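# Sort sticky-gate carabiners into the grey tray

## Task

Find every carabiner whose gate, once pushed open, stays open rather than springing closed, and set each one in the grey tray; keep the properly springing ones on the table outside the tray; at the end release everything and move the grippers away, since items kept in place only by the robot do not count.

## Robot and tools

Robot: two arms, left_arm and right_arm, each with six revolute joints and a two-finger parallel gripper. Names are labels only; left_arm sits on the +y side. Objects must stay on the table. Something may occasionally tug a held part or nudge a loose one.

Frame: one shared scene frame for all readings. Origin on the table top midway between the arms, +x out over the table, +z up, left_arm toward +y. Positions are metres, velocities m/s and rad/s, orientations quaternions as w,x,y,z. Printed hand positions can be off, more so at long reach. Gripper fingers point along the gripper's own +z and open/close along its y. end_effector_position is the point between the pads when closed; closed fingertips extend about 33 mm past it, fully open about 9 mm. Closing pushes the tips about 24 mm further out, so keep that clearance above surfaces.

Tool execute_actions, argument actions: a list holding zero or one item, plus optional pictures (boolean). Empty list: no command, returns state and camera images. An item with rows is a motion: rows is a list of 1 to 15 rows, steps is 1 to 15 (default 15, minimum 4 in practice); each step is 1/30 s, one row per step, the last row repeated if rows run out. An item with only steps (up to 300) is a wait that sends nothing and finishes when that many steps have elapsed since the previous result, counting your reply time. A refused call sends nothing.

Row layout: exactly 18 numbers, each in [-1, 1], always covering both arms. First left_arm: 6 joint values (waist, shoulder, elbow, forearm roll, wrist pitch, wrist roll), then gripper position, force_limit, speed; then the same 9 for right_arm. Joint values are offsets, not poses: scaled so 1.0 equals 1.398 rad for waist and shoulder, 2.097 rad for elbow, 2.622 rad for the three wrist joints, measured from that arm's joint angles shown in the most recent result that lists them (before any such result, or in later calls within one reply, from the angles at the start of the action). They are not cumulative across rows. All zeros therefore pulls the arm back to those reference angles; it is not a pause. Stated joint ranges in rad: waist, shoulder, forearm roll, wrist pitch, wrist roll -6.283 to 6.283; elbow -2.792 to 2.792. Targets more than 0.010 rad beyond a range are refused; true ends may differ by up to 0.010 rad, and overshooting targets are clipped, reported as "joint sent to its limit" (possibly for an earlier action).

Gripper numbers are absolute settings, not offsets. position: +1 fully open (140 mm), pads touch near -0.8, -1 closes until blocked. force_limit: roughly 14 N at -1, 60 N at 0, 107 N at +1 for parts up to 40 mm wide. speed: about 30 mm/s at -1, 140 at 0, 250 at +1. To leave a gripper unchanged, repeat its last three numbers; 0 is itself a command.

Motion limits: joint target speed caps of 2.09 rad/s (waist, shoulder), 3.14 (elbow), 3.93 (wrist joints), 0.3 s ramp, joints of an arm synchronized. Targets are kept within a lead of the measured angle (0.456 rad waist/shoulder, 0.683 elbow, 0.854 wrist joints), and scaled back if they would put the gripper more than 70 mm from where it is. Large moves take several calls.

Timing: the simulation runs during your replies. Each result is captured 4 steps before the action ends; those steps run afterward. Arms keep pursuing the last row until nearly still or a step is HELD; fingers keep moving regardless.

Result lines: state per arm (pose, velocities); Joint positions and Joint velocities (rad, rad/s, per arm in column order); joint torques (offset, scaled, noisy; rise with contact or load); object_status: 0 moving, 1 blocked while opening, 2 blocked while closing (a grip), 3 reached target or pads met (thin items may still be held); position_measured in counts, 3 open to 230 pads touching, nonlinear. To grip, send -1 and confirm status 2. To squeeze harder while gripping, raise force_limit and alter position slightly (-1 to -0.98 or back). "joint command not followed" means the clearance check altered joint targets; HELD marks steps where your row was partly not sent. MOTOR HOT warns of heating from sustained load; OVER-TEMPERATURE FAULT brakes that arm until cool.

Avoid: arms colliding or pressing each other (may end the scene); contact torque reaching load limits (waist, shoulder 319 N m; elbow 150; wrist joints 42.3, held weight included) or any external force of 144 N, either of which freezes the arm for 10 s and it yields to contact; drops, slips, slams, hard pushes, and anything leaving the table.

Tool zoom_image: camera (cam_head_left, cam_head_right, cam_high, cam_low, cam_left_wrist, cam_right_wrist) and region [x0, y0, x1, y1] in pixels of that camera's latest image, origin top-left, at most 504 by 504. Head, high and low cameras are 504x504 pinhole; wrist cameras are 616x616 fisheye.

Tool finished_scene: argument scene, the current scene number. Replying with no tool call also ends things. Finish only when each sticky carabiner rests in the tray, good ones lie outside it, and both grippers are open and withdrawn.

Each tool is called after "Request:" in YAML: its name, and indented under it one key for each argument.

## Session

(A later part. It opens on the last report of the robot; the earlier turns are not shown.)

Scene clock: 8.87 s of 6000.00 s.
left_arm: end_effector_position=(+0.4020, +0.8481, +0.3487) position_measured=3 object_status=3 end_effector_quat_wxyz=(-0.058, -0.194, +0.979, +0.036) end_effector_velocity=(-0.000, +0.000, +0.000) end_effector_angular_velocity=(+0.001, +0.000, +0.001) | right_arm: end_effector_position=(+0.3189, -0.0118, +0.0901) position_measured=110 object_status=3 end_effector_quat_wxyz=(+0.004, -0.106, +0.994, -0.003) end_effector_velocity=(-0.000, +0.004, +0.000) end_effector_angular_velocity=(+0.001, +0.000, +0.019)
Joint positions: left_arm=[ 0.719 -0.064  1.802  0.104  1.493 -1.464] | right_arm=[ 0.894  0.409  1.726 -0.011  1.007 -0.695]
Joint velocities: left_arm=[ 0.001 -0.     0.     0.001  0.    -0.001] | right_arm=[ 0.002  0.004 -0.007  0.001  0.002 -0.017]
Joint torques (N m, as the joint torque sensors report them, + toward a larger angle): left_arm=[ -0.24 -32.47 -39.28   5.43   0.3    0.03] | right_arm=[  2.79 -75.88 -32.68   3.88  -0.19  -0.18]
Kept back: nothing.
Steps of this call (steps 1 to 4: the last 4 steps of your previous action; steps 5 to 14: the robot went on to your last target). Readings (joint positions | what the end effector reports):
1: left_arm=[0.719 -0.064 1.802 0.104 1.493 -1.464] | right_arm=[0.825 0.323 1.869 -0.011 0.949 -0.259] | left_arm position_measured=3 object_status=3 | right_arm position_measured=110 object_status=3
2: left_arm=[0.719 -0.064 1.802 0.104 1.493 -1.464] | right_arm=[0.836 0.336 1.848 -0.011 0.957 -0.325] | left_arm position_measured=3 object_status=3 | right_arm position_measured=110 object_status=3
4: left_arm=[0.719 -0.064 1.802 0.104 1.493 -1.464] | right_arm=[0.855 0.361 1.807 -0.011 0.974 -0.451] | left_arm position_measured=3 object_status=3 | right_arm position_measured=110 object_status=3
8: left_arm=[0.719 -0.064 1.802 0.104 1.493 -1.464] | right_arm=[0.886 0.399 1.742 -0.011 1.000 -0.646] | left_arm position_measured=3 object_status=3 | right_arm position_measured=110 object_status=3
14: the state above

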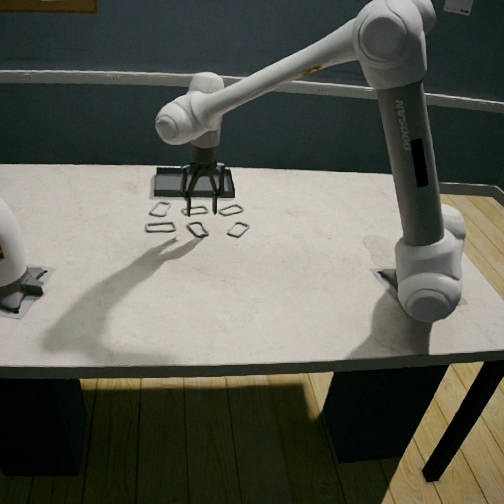

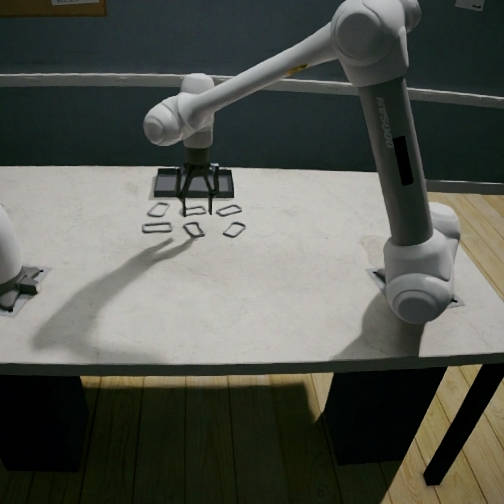

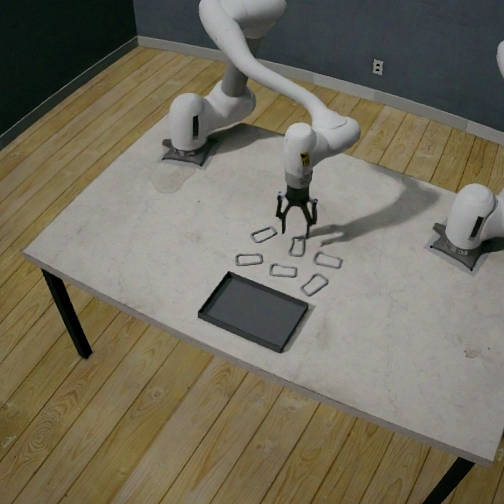

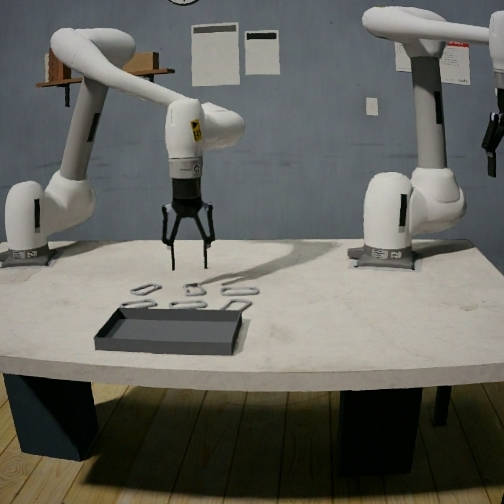

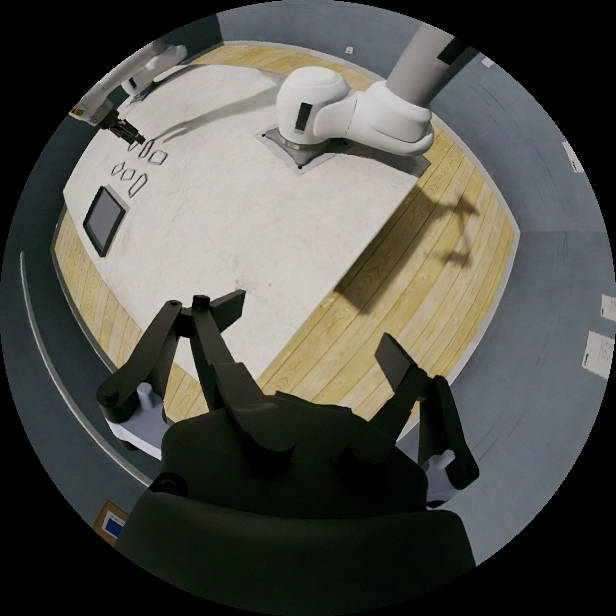

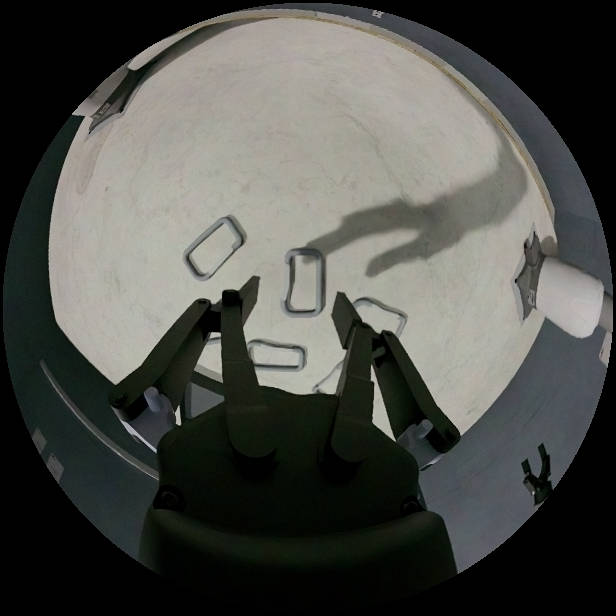

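Request:
execute_actions:
  actions:
    - {"rows":[[0,0,0,0,0,0,1,0,0,-0.0008,0.0391,0.005,0,-0.025,-0.0406,0.15,-0.6,0]],"steps":15}

Request:
execute_actions:
  actions:
    - {"steps":4}
  pictures: true

Request:
zoom_image:
  camera: "cam_right_wrist"
  region: [220, 220, 400, 380]

Scene clock: 9.80 s of 6000.00 s.
left_arm: end_effector_position=(+0.4020, +0.8481, +0.3487) position_measured=3 object_status=3 end_effector_quat_wxyz=(-0.058, -0.194, +0.979, +0.036) end_effector_velocity=(-0.000, -0.000, +0.000) end_effector_angular_velocity=(-0.000, -0.001, -0.001) | right_arm: end_effector_position=(+0.3241, -0.0029, +0.0462) position_measured=110 object_status=3 end_effector_quat_wxyz=(+0.003, -0.158, +0.987, -0.002) end_effector_velocity=(+0.001, +0.001, -0.007) end_effector_angular_velocity=(+0.000, +0.000, +0.016)
Joint positions: left_arm=[ 0.719 -0.064  1.802  0.104  1.493 -1.464] | right_arm=[ 0.893  0.463  1.736 -0.011  0.942 -0.8  ]
Joint velocities: left_arm=[ 0.    -0.001  0.    -0.    -0.     0.001] | right_arm=[-0.001  0.008  0.002  0.    -0.011 -0.017]
Joint torques (N m, as the joint torque sensors report them, + toward a larger angle): left_arm=[ -0.65 -32.34 -38.99   5.43   0.34  -0.04] | right_arm=[  4.06 -82.66 -33.12   3.51   0.02  -0.12]
Steps of this call (steps 1 to 17: the robot went on to your last target; steps 18 to 28: the first 11 steps of this action). Readings (joint positions | what the end effector reports):
18: left_arm=[0.719 -0.064 1.802 0.104 1.493 -1.464] | right_arm=[0.894 0.409 1.725 -0.011 1.007 -0.696] | left_arm position_measured=3 object_status=3 | right_arm position_measured=110 object_status=3
19: left_arm=[0.719 -0.064 1.802 0.104 1.493 -1.464] | right_arm=[0.894 0.413 1.726 -0.011 1.003 -0.704] | left_arm position_measured=3 object_status=3 | right_arm position_measured=110 object_status=3
21: left_arm=[0.719 -0.064 1.802 0.104 1.493 -1.464] | right_arm=[0.894 0.437 1.731 -0.011 0.974 -0.750] | left_arm position_measured=3 object_status=3 | right_arm position_measured=110 object_status=3
25: left_arm=[0.719 -0.064 1.802 0.104 1.493 -1.464] | right_arm=[0.893 0.461 1.736 -0.011 0.945 -0.796] | left_arm position_measured=3 object_status=3 | right_arm position_measured=110 object_status=3
28: the state above

Scene clock: 9.93 s of 6000.00 s.
left_arm: end_effector_position=(+0.4020, +0.8481, +0.3487) position_measured=3 object_status=3 end_effector_quat_wxyz=(-0.058, -0.194, +0.979, +0.036) end_effector_velocity=(+0.000, +0.000, -0.001) end_effector_angular_velocity=(-0.000, +0.002, +0.001) | right_arm: end_effector_position=(+0.3243, -0.0029, +0.0458) position_measured=110 object_status=3 end_effector_quat_wxyz=(+0.003, -0.158, +0.987, -0.002) end_effector_velocity=(-0.000, -0.000, -0.001) end_effector_angular_velocity=(-0.000, +0.001, +0.001)
Joint positions: left_arm=[ 0.719 -0.064  1.802  0.104  1.493 -1.464] | right_arm=[ 0.893  0.463  1.736 -0.011  0.942 -0.801]
Joint velocities: left_arm=[-0.     0.002  0.     0.     0.    -0.001] | right_arm=[-0.     0.001  0.001  0.001 -0.002 -0.002]
Joint torques (N m, as the joint torque sensors report them, + toward a larger angle): left_arm=[ -0.25 -32.16 -38.92   5.34   0.39   0.04] | right_arm=[  2.46 -80.19 -32.86   3.63  -0.07  -0.24]
Kept back: nothing.
Steps of this call (steps 1 to 4: the last 4 steps of your previous action). Readings (joint positions | what the end effector reports):
1: left_arm=[0.719 -0.064 1.802 0.104 1.493 -1.464] | right_arm=[0.893 0.463 1.736 -0.011 0.942 -0.801] | left_arm position_measured=3 object_status=3 | right_arm position_measured=110 object_status=3
2: left_arm=[0.719 -0.064 1.802 0.104 1.493 -1.464] | right_arm=[0.893 0.463 1.736 -0.011 0.942 -0.801] | left_arm position_measured=3 object_status=3 | right_arm position_measured=110 object_status=3
4: the state above

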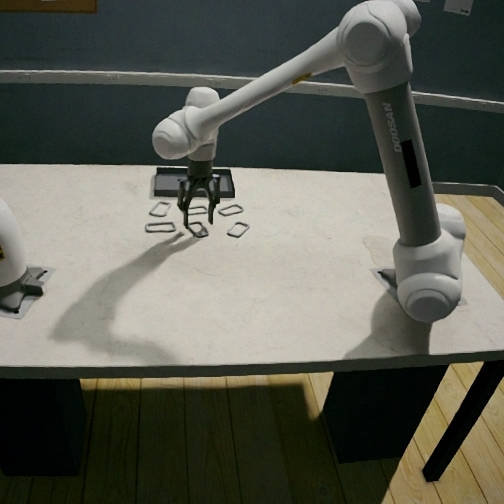

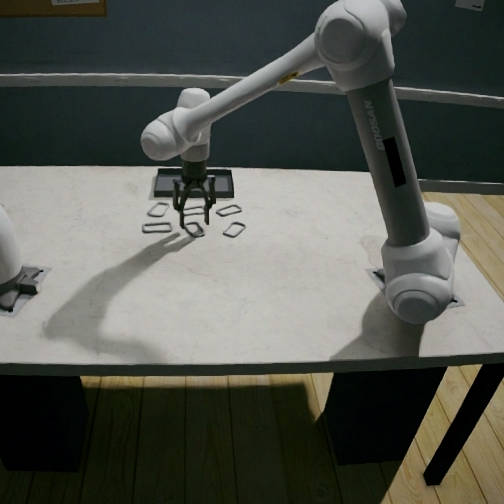

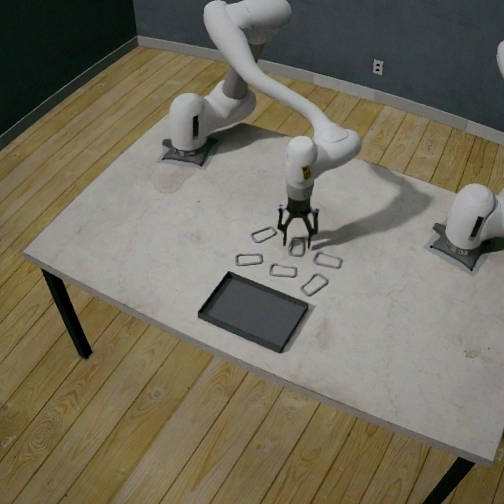

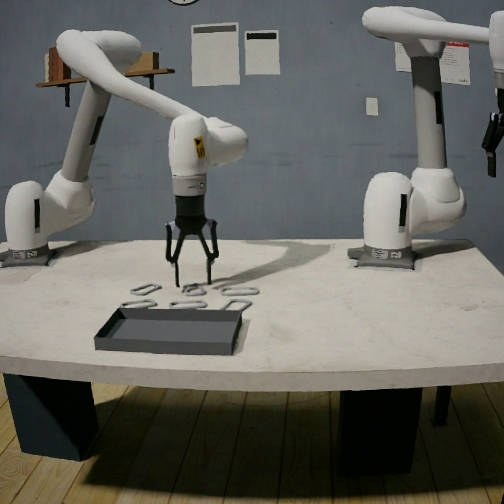

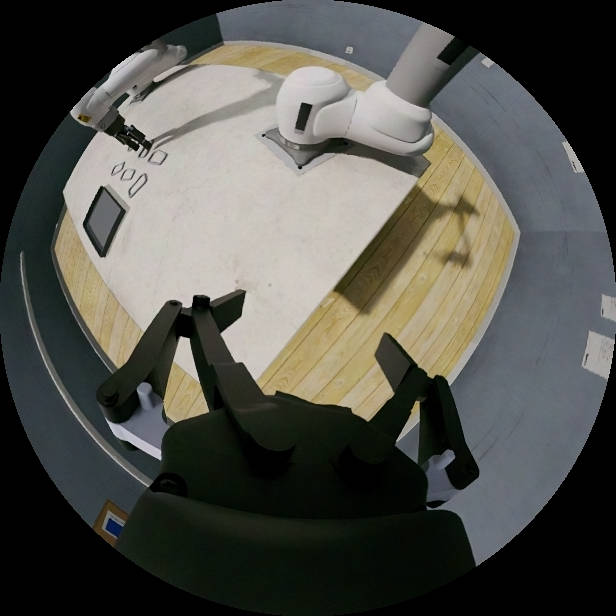

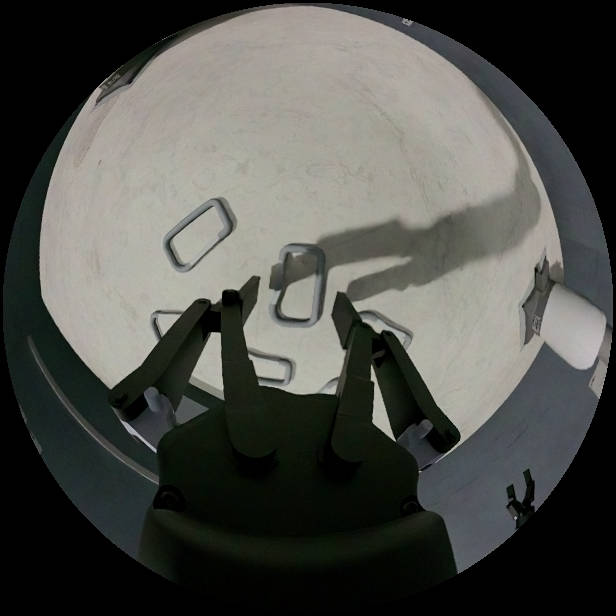

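Region (220, 220, 400, 380) of cam_right_wrist's 616x616 image, scaled by 2.800, with more detail than that image has.

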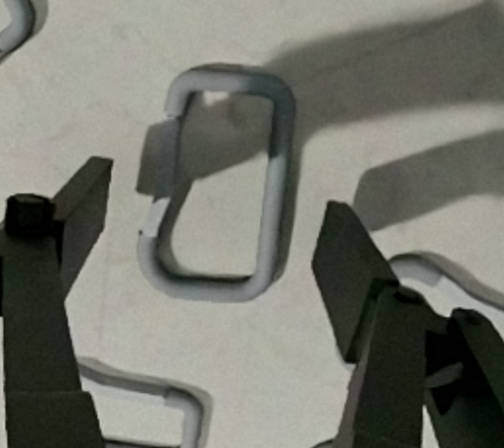

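Request:
execute_actions:
  actions:
    - {"rows":[[0,0,0,0,0,0,1,0,0,0.0012,0.004,0.0041,0,-0.0055,0.0007,0.0,-0.6,-0.4]],"steps":13}

Request:
execute_actions:
  actions:
    - {"rows":[[0,0,0,0,0,0,1,0,0,0,0,0,0,0,0,-0.25,-0.6,-0.5]],"steps":14}
  pictures: true

Request:
zoom_image:
  camera: "cam_right_wrist"
  region: [220, 220, 400, 380]

Scene clock: 11.83 s of 6000.00 s.
left_arm: end_effector_position=(+0.4020, +0.8481, +0.3487) position_measured=3 object_status=3 end_effector_quat_wxyz=(-0.058, -0.194, +0.979, +0.036) end_effector_velocity=(-0.000, +0.000, +0.001) end_effector_angular_velocity=(-0.000, -0.001, +0.003) | right_arm: end_effector_position=(+0.3227, -0.0038, +0.0381) position_measured=129 object_status=0 end_effector_quat_wxyz=(+0.004, -0.158, +0.987, -0.002) end_effector_velocity=(-0.002, +0.000, -0.004) end_effector_angular_velocity=(-0.001, +0.001, +0.001)
Joint positions: left_arm=[ 0.719 -0.064  1.802  0.104  1.493 -1.464] | right_arm=[ 0.894  0.469  1.745 -0.011  0.928 -0.799]
Joint velocities: left_arm=[ 0.001 -0.001 -0.    -0.001  0.    -0.001] | right_arm=[ 0.002  0.004  0.003 -0.    -0.006  0.001]
Joint torques (N m, as the joint torque sensors report them, + toward a larger angle): left_arm=[ -0.37 -31.85 -39.1    5.47   0.32   0.02] | right_arm=[  1.43 -80.47 -31.64   3.76   0.1   -0.58]
Steps of this call (steps 1 to 15: the robot went on to your last target; steps 16 to 48: nothing new was sent; steps 49 to 57: the first 9 steps of this action). Readings (joint positions | what the end effector reports):
49: left_arm=[0.719 -0.064 1.802 0.104 1.493 -1.464] | right_arm=[0.892 0.464 1.736 -0.011 0.941 -0.801] | left_arm position_measured=3 object_status=3 | right_arm position_measured=110 object_status=0
50: left_arm=[0.719 -0.064 1.802 0.104 1.493 -1.464] | right_arm=[0.893 0.465 1.738 -0.011 0.938 -0.801] | left_arm position_measured=3 object_status=3 | right_arm position_measured=112 object_status=0
52: left_arm=[0.719 -0.064 1.802 0.104 1.493 -1.464] | right_arm=[0.893 0.467 1.742 -0.011 0.932 -0.801] | left_arm position_measured=3 object_status=3 | right_arm position_measured=122 object_status=0
56: left_arm=[0.719 -0.064 1.802 0.104 1.493 -1.464] | right_arm=[0.894 0.469 1.744 -0.011 0.928 -0.800] | left_arm position_measured=3 object_status=3 | right_arm position_measured=129 object_status=0
57: the state above

Scene clock: 12.30 s of 6000.00 s.
left_arm: end_effector_position=(+0.4020, +0.8481, +0.3487) position_measured=3 object_status=3 end_effector_quat_wxyz=(-0.058, -0.194, +0.979, +0.036) end_effector_velocity=(+0.000, -0.000, -0.000) end_effector_angular_velocity=(-0.000, +0.000, -0.000) | right_arm: end_effector_position=(+0.3225, -0.0037, +0.0379) position_measured=160 object_status=0 end_effector_quat_wxyz=(+0.004, -0.158, +0.987, -0.002) end_effector_velocity=(-0.000, +0.000, -0.000) end_effector_angular_velocity=(-0.000, +0.000, +0.000)
Joint positions: left_arm=[ 0.719 -0.064  1.802  0.104  1.493 -1.464] | right_arm=[ 0.894  0.469  1.745 -0.011  0.927 -0.799]
Joint velocities: left_arm=[-0.  0. -0. -0. -0.  0.] | right_arm=[ 0.001  0.001 -0.     0.    -0.     0.   ]
Joint torques (N m, as the joint torque sensors report them, + toward a larger angle): left_arm=[ -0.03 -31.88 -39.33   5.5    0.26   0.03] | right_arm=[  2.96 -68.66 -23.87   3.24   0.24  -0.18]
Steps of this call (steps 1 to 4: the last 4 steps of your previous action; steps 5 to 14: the first 10 steps of this action, its rows measured from where the robot was after step 4). Readings (joint positions | what the end effector reports):
4: left_arm=[0.719 -0.064 1.802 0.104 1.493 -1.464] | right_arm=[0.894 0.469 1.745 -0.011 0.927 -0.799] | left_arm position_measured=3 object_status=3 | right_arm position_measured=129 object_status=0
5: left_arm=[0.719 -0.064 1.802 0.104 1.493 -1.464] | right_arm=[0.894 0.469 1.745 -0.011 0.927 -0.799] | left_arm position_measured=3 object_status=3 | right_arm position_measured=129 object_status=0
6: left_arm=[0.719 -0.064 1.802 0.104 1.493 -1.464] | right_arm=[0.894 0.469 1.745 -0.011 0.927 -0.799] | left_arm position_measured=3 object_status=3 | right_arm position_measured=130 object_status=0
8: left_arm=[0.719 -0.064 1.802 0.104 1.493 -1.464] | right_arm=[0.894 0.469 1.745 -0.011 0.927 -0.799] | left_arm position_measured=3 object_status=3 | right_arm position_measured=139 object_status=0
12: left_arm=[0.719 -0.064 1.802 0.104 1.493 -1.464] | right_arm=[0.894 0.469 1.745 -0.011 0.927 -0.799] | left_arm position_measured=3 object_status=3 | right_arm position_measured=157 object_status=0
14: the state above

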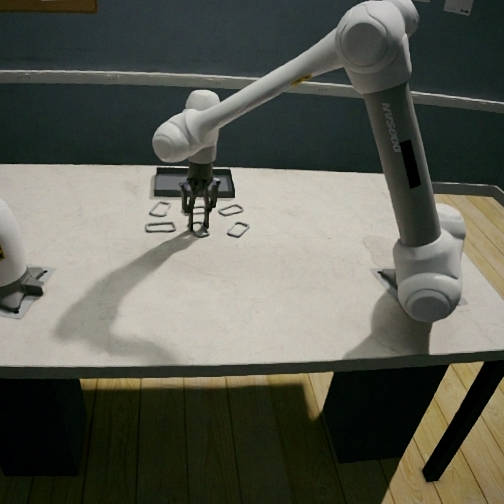

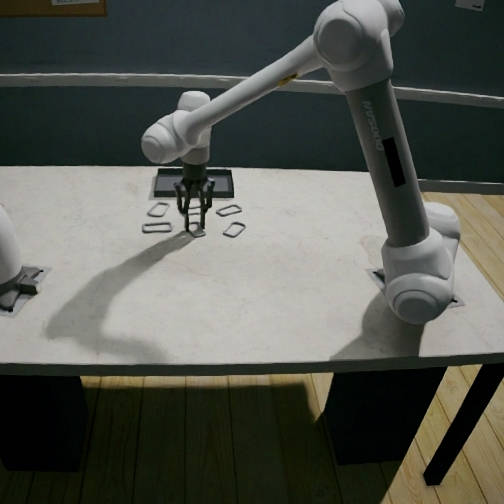

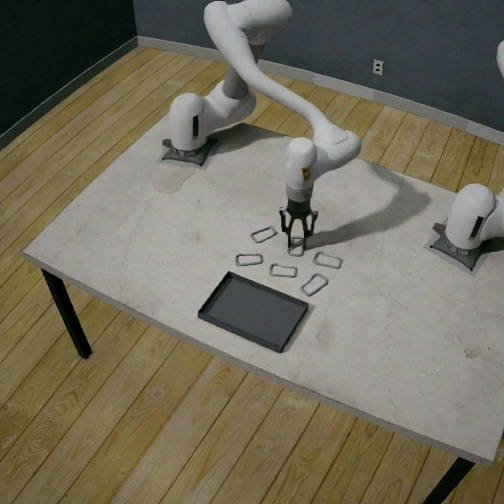

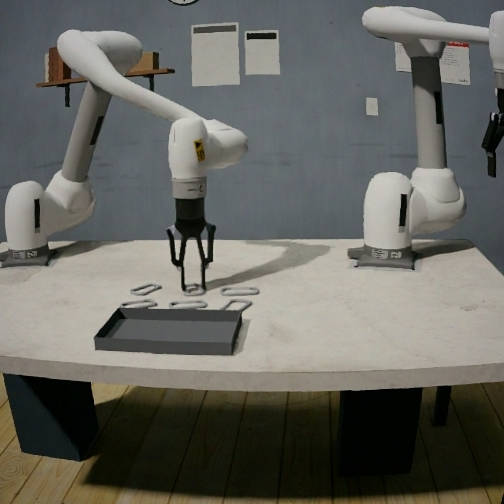

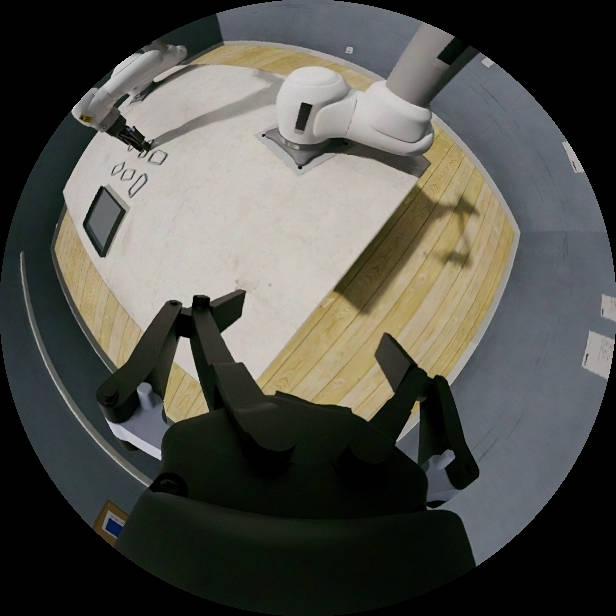

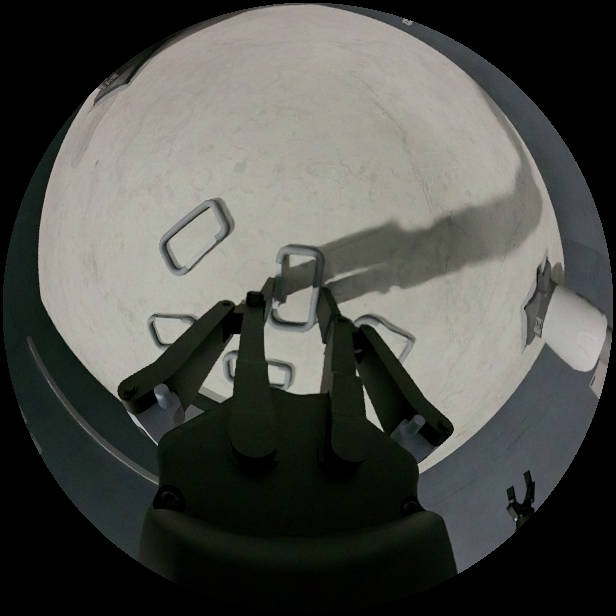

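Region (220, 220, 400, 380) of cam_right_wrist's 616x616 image, scaled by 2.800, with more detail than that image has.

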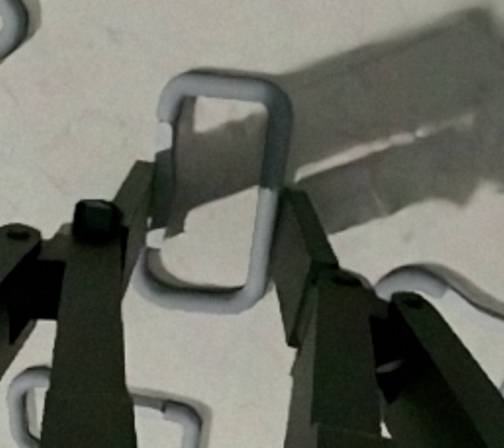

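Gate starting to open. Same sequence.

Request:
execute_actions:
  actions:
    - {"rows":[[0,0,0,0,0,0,1,0,0,0,-0.00035,-0.00016,0,0.0003,0,-0.36,-0.5,-0.7],[0,0,0,0,0,0,1,0,0,0,-0.00035,-0.00016,0,0.0003,0,-0.36,-0.5,-0.7],[0,0,0,0,0,0,1,0,0,0,-0.00035,-0.00016,0,0.0003,0,-0.36,-0.5,-0.7],[0,0,0,0,0,0,1,0,0,0,-0.00035,-0.00016,0,0.0003,0,-0.36,-0.5,-0.7],[0,0,0,0,0,0,1,0,0,0,-0.00035,-0.00016,0,0.0003,0,-0.36,-0.5,-0.7],[0,0,0,0,0,0,1,0,0,0,-0.0006,-0.0003,0,0.0005,0,-0.47,-0.5,-0.7]],"steps":15}
  pictures: true

Request:
zoom_image:
  camera: "cam_right_wrist"
  region: [220, 220, 400, 380]

Request:
execute_actions:
  actions:
    - {"rows":[[0,0,0,0,0,0,1,0,0,0,-0.0004,-0.00016,0,0.00035,0,0.15,-0.5,0]],"steps":15}

Request:
execute_actions:
  actions:
    - {"steps":4}
  pictures: true

Request:
zoom_image:
  camera: "cam_right_wrist"
  region: [220, 220, 400, 380]

Scene clock: 12.90 s of 6000.00 s.
left_arm: end_effector_position=(+0.4020, +0.8481, +0.3487) position_measured=3 object_status=3 end_effector_quat_wxyz=(-0.058, -0.194, +0.979, +0.036) end_effector_velocity=(+0.000, +0.000, -0.001) end_effector_angular_velocity=(-0.001, +0.001, +0.000) | right_arm: end_effector_position=(+0.3225, -0.0037, +0.0387) position_measured=185 object_status=0 end_effector_quat_wxyz=(+0.004, -0.158, +0.987, -0.002) end_effector_velocity=(-0.000, -0.000, +0.001) end_effector_angular_velocity=(+0.000, -0.000, -0.000)
Joint positions: left_arm=[ 0.719 -0.064  1.802  0.104  1.493 -1.464] | right_arm=[ 0.894  0.468  1.744 -0.011  0.929 -0.799]
Joint velocities: left_arm=[ 0.     0.001  0.     0.     0.    -0.   ] | right_arm=[ 0.    -0.001  0.    -0.     0.001  0.001]
Joint torques (N m, as the joint torque sensors report them, + toward a larger angle): left_arm=[  0.05 -31.84 -39.     5.45   0.45   0.05] | right_arm=[  0.22 -56.65 -13.32   1.9    2.49  -0.08]
Steps of this call (steps 1 to 4: the last 4 steps of your previous action; steps 5 to 7: the robot went on to your last target; steps 8 to 18: the first 11 steps of this action). Readings (joint positions | what the end effector reports):
8: left_arm=[0.719 -0.064 1.802 0.104 1.493 -1.464] | right_arm=[0.894 0.469 1.745 -0.011 0.927 -0.799] | left_arm position_measured=3 object_status=3 | right_arm position_measured=160 object_status=0
9: left_arm=[0.719 -0.064 1.802 0.104 1.493 -1.464] | right_arm=[0.894 0.469 1.745 -0.011 0.927 -0.799] | left_arm position_measured=3 object_status=3 | right_arm position_measured=161 object_status=0
11: left_arm=[0.719 -0.064 1.802 0.104 1.493 -1.464] | right_arm=[0.894 0.469 1.744 -0.011 0.927 -0.799] | left_arm position_measured=3 object_status=3 | right_arm position_measured=168 object_status=0
15: left_arm=[0.719 -0.064 1.802 0.104 1.493 -1.464] | right_arm=[0.894 0.468 1.744 -0.011 0.928 -0.799] | left_arm position_measured=3 object_status=3 | right_arm position_measured=178 object_status=0
18: the state above

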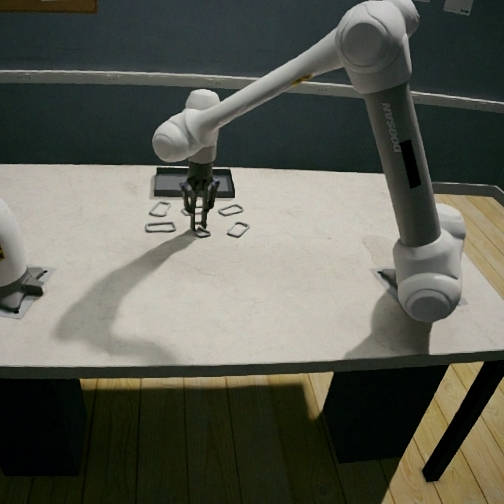

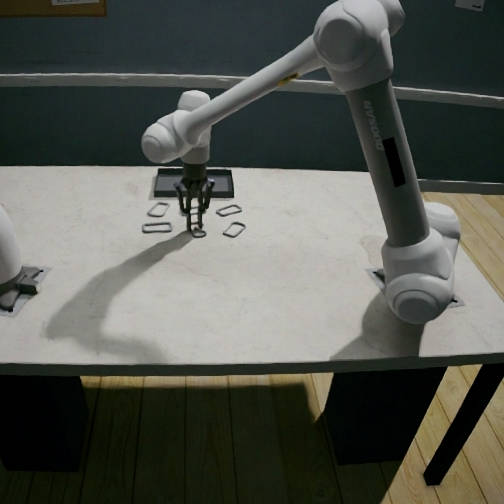

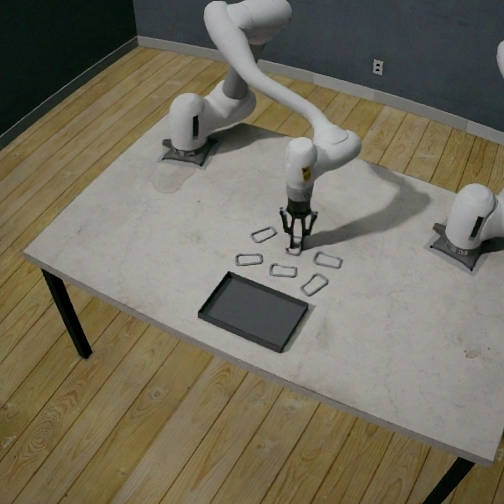

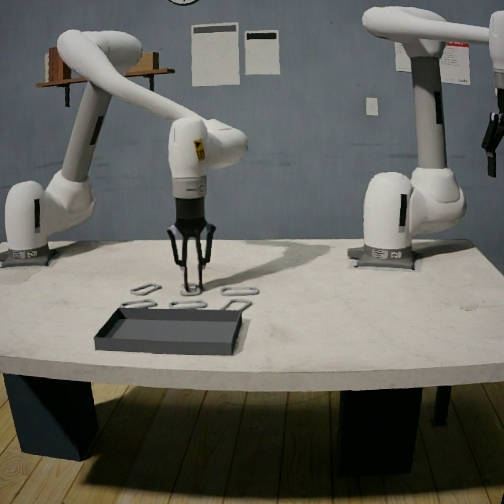

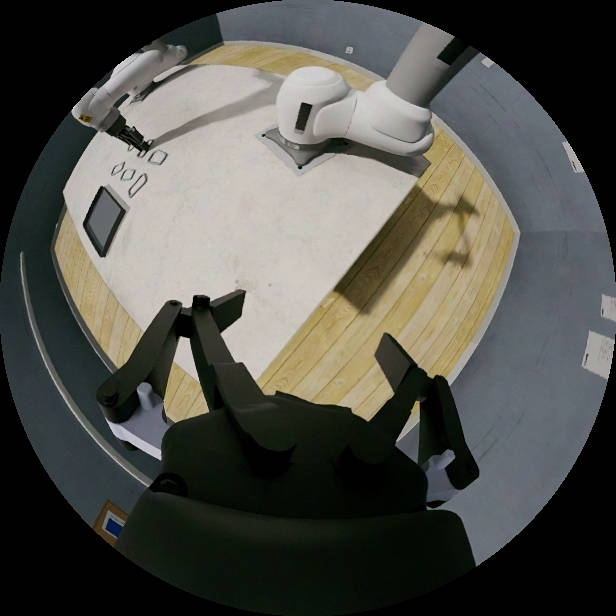

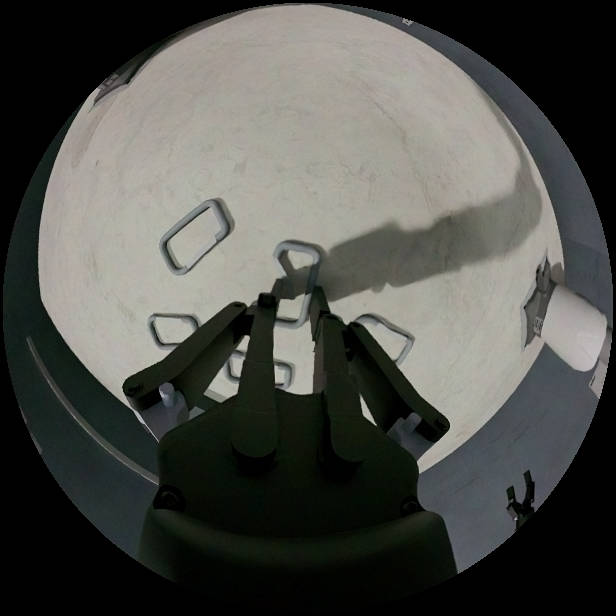

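Region (220, 220, 400, 380) of cam_right_wrist's 616x616 image, scaled by 2.800, with more detail than that image has.

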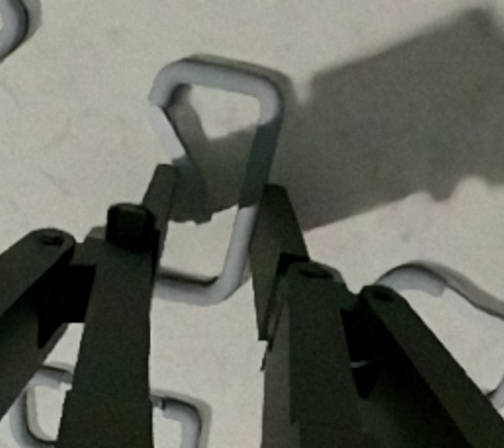

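Scene clock: 13.40 s of 6000.00 s.
left_arm: end_effector_position=(+0.4020, +0.8481, +0.3487) position_measured=3 object_status=3 end_effector_quat_wxyz=(-0.058, -0.194, +0.979, +0.036) end_effector_velocity=(-0.000, +0.000, -0.001) end_effector_angular_velocity=(-0.001, +0.001, -0.000) | right_arm: end_effector_position=(+0.3225, -0.0037, +0.0392) position_measured=114 object_status=0 end_effector_quat_wxyz=(+0.004, -0.158, +0.987, -0.002) end_effector_velocity=(+0.000, +0.000, +0.001) end_effector_angular_velocity=(+0.002, -0.001, -0.001)
Joint positions: left_arm=[ 0.719 -0.064  1.802  0.104  1.493 -1.464] | right_arm=[ 0.894  0.468  1.744 -0.011  0.93  -0.799]
Joint velocities: left_arm=[ 0.001  0.001 -0.     0.     0.     0.001] | right_arm=[-0.    -0.002 -0.     0.    -0.     0.001]
Joint torques (N m, as the joint torque sensors report them, + toward a larger angle): left_arm=[  0.24 -32.34 -38.76   5.44   0.39   0.03] | right_arm=[  3.63 -81.46 -32.22   3.49  -0.17  -0.35]
Steps of this call (steps 1 to 4: the last 4 steps of your previous action; steps 5 to 15: the first 11 steps of this action, its rows measured from where the robot was after step 4). Readings (joint positions | what the end effector reports):
4: left_arm=[0.719 -0.064 1.802 0.104 1.493 -1.464] | right_arm=[0.894 0.468 1.744 -0.011 0.929 -0.799] | left_arm position_measured=3 object_status=3 | right_arm position_measured=185 object_status=0
5: left_arm=[0.719 -0.064 1.802 0.104 1.493 -1.464] | right_arm=[0.894 0.468 1.744 -0.011 0.929 -0.799] | left_arm position_measured=3 object_status=3 | right_arm position_measured=185 object_status=0
6: left_arm=[0.719 -0.064 1.802 0.104 1.493 -1.464] | right_arm=[0.894 0.468 1.744 -0.011 0.929 -0.799] | left_arm position_measured=3 object_status=3 | right_arm position_measured=184 object_status=0
8: left_arm=[0.719 -0.064 1.802 0.104 1.493 -1.464] | right_arm=[0.894 0.468 1.744 -0.011 0.929 -0.799] | left_arm position_measured=3 object_status=3 | right_arm position_measured=167 object_status=0
12: left_arm=[0.719 -0.064 1.802 0.104 1.493 -1.464] | right_arm=[0.894 0.468 1.744 -0.011 0.929 -0.799] | left_arm position_measured=3 object_status=3 | right_arm position_measured=137 object_status=0
15: the state above

Scene clock: 13.53 s of 6000.00 s.
left_arm: end_effector_position=(+0.4020, +0.8481, +0.3487) position_measured=3 object_status=3 end_effector_quat_wxyz=(-0.058, -0.194, +0.979, +0.036) end_effector_velocity=(+0.000, -0.000, +0.000) end_effector_angular_velocity=(+0.000, -0.000, -0.000) | right_arm: end_effector_position=(+0.3225, -0.0037, +0.0392) position_measured=110 object_status=0 end_effector_quat_wxyz=(+0.004, -0.158, +0.987, -0.002) end_effector_velocity=(-0.000, -0.001, -0.001) end_effector_angular_velocity=(-0.002, +0.001, +0.001)
Joint positions: left_arm=[ 0.719 -0.064  1.802  0.104  1.493 -1.464] | right_arm=[ 0.894  0.468  1.744 -0.011  0.93  -0.799]
Joint velocities: left_arm=[-0.001 -0.    -0.    -0.     0.    -0.001] | right_arm=[-0.     0.002  0.001 -0.     0.    -0.001]
Joint torques (N m, as the joint torque sensors report them, + toward a larger angle): left_arm=[  0.03 -32.32 -39.09   5.39   0.37   0.06] | right_arm=[  4.42 -81.55 -31.7    3.61  -0.03  -0.35]
Kept back: nothing.
Steps of this call (steps 1 to 4: the last 4 steps of your previous action). Readings (joint positions | what the end effector reports):
1: left_arm=[0.719 -0.064 1.802 0.104 1.493 -1.464] | right_arm=[0.894 0.468 1.744 -0.011 0.930 -0.799] | left_arm position_measured=3 object_status=3 | right_arm position_measured=110 object_status=0
2: left_arm=[0.719 -0.064 1.802 0.104 1.493 -1.464] | right_arm=[0.894 0.468 1.744 -0.011 0.930 -0.799] | left_arm position_measured=3 object_status=3 | right_arm position_measured=110 object_status=0
4: the state above

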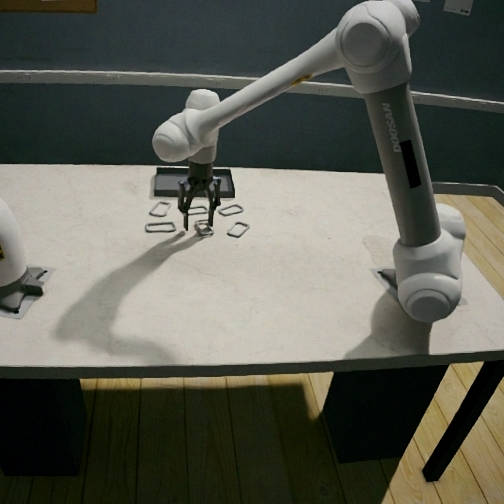

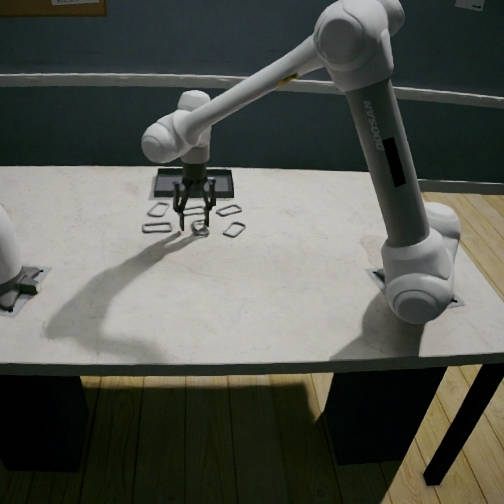

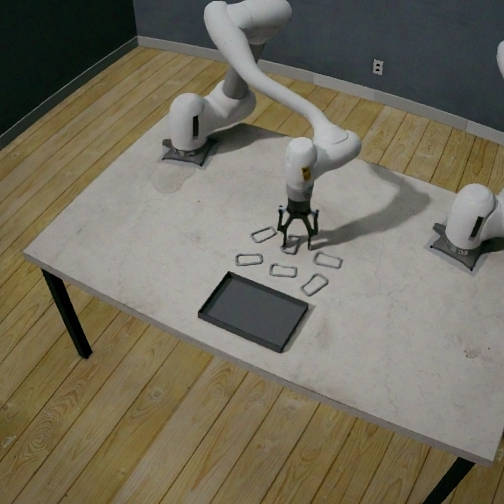

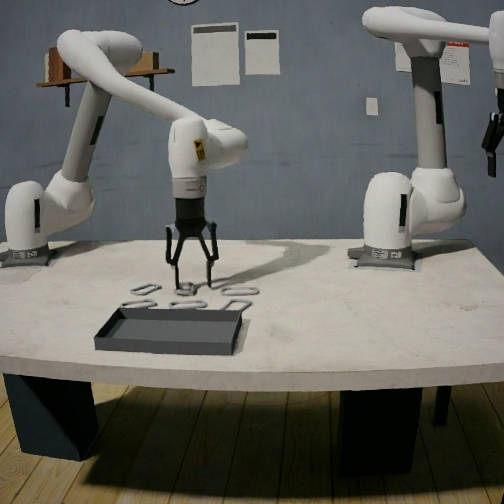

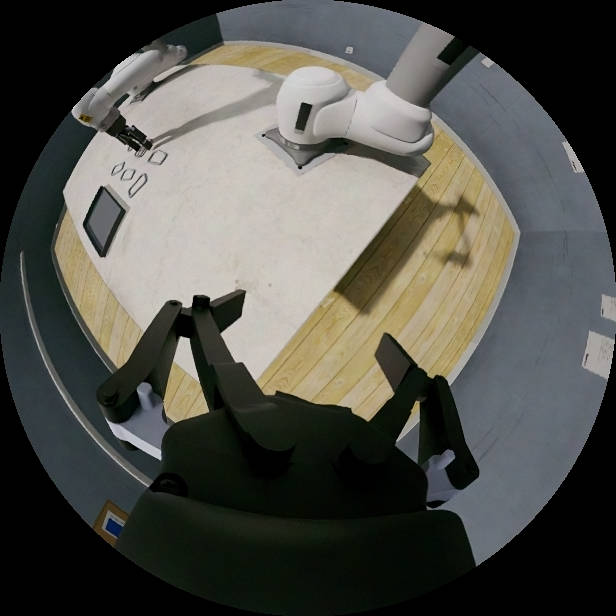

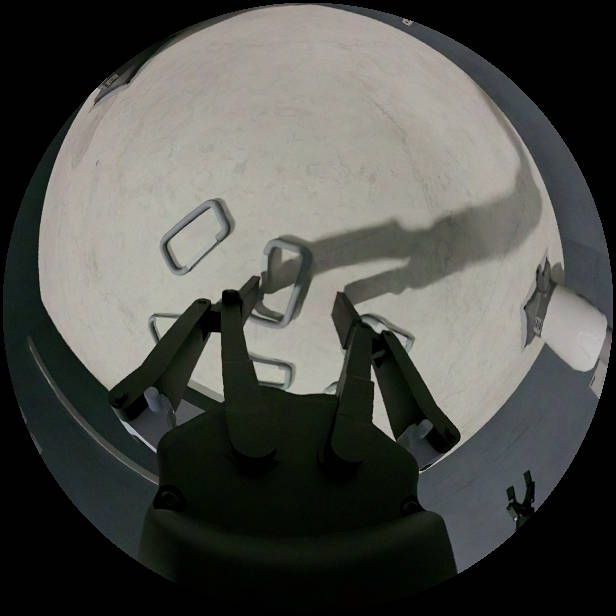

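Region (220, 220, 400, 380) of cam_right_wrist's 616x616 image, scaled by 2.800, with more detail than that image has.

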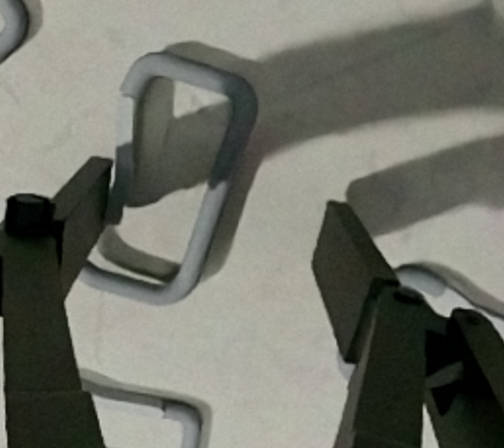

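Request:
execute_actions:
  actions: []

Scene clock: 14.00 s of 6000.00 s.
left_arm: end_effector_position=(+0.4020, +0.8481, +0.3487) position_measured=3 object_status=3 end_effector_quat_wxyz=(-0.058, -0.194, +0.979, +0.036) end_effector_velocity=(-0.000, +0.000, +0.000) end_effector_angular_velocity=(-0.000, -0.001, +0.002) | right_arm: end_effector_position=(+0.3225, -0.0037, +0.0393) position_measured=110 object_status=3 end_effector_quat_wxyz=(+0.004, -0.158, +0.987, -0.002) end_effector_velocity=(+0.000, -0.000, +0.002) end_effector_angular_velocity=(+0.002, -0.001, -0.000)
Joint positions: left_arm=[ 0.719 -0.064  1.802  0.104  1.493 -1.464] | right_arm=[ 0.894  0.468  1.744 -0.011  0.93  -0.799]
Joint velocities: left_arm=[ 0.001 -0.001 -0.    -0.001 -0.    -0.001] | right_arm=[-0.001 -0.003  0.     0.     0.    -0.   ]
Joint torques (N m, as the joint torque sensors report them, + toward a larger angle): left_arm=[ -1.04 -32.96 -39.29   5.32   0.39   0.  ] | right_arm=[  2.08 -80.42 -32.77   3.7    0.03  -0.23]
Kept back: nothing.
Steps of this call (steps 1 to 14: the robot went on to your last target). Readings (joint positions | what the end effector reports):
1: left_arm=[0.719 -0.064 1.802 0.104 1.493 -1.464] | right_arm=[0.894 0.468 1.744 -0.011 0.930 -0.799] | left_arm position_measured=3 object_status=3 | right_arm position_measured=110 object_status=0
2: left_arm=[0.719 -0.064 1.802 0.104 1.493 -1.464] | right_arm=[0.894 0.468 1.744 -0.011 0.930 -0.799] | left_arm position_measured=3 object_status=3 | right_arm position_measured=110 object_status=3
4: left_arm=[0.719 -0.064 1.802 0.104 1.493 -1.464] | right_arm=[0.894 0.468 1.744 -0.011 0.930 -0.799] | left_arm position_measured=3 object_status=3 | right_arm position_measured=110 object_status=3
8: left_arm=[0.719 -0.064 1.802 0.104 1.493 -1.464] | right_arm=[0.894 0.468 1.744 -0.011 0.930 -0.799] | left_arm position_measured=3 object_status=3 | right_arm position_measured=110 object_status=3
14: the state above
All arms were judged still, so your last target was given up. Only a new action makes them travel on or press farther. Fingers that are still opening or closing keep moving.

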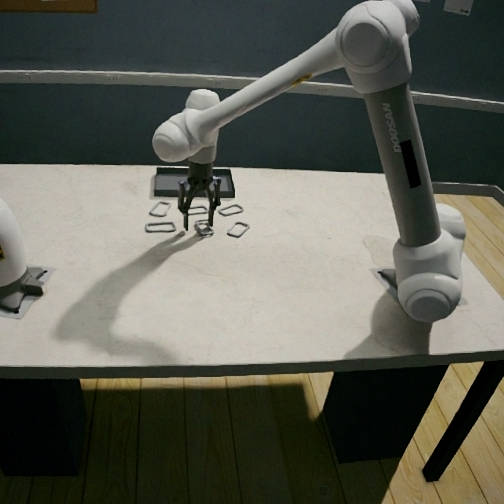

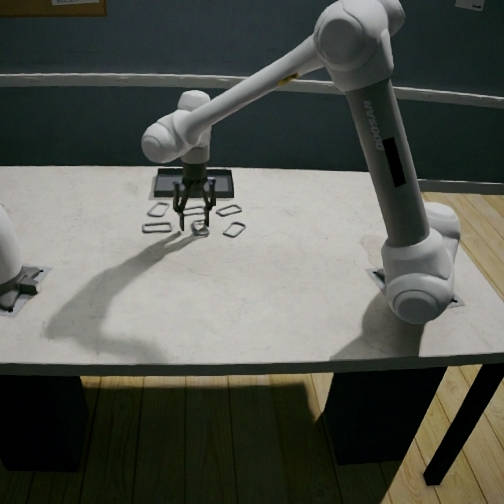

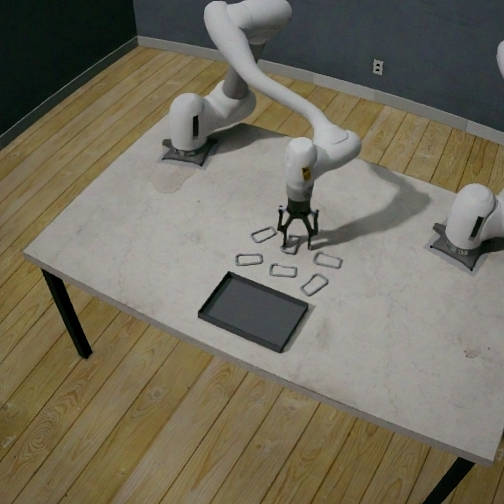

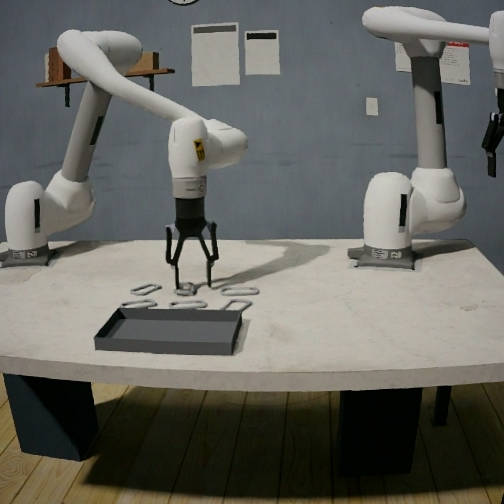

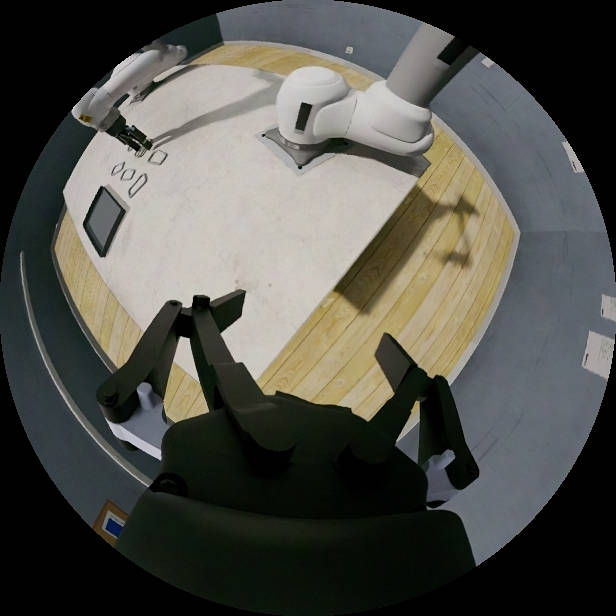

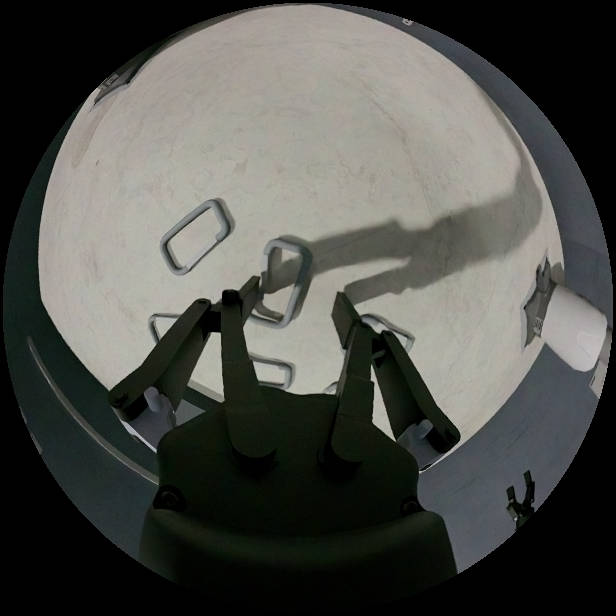

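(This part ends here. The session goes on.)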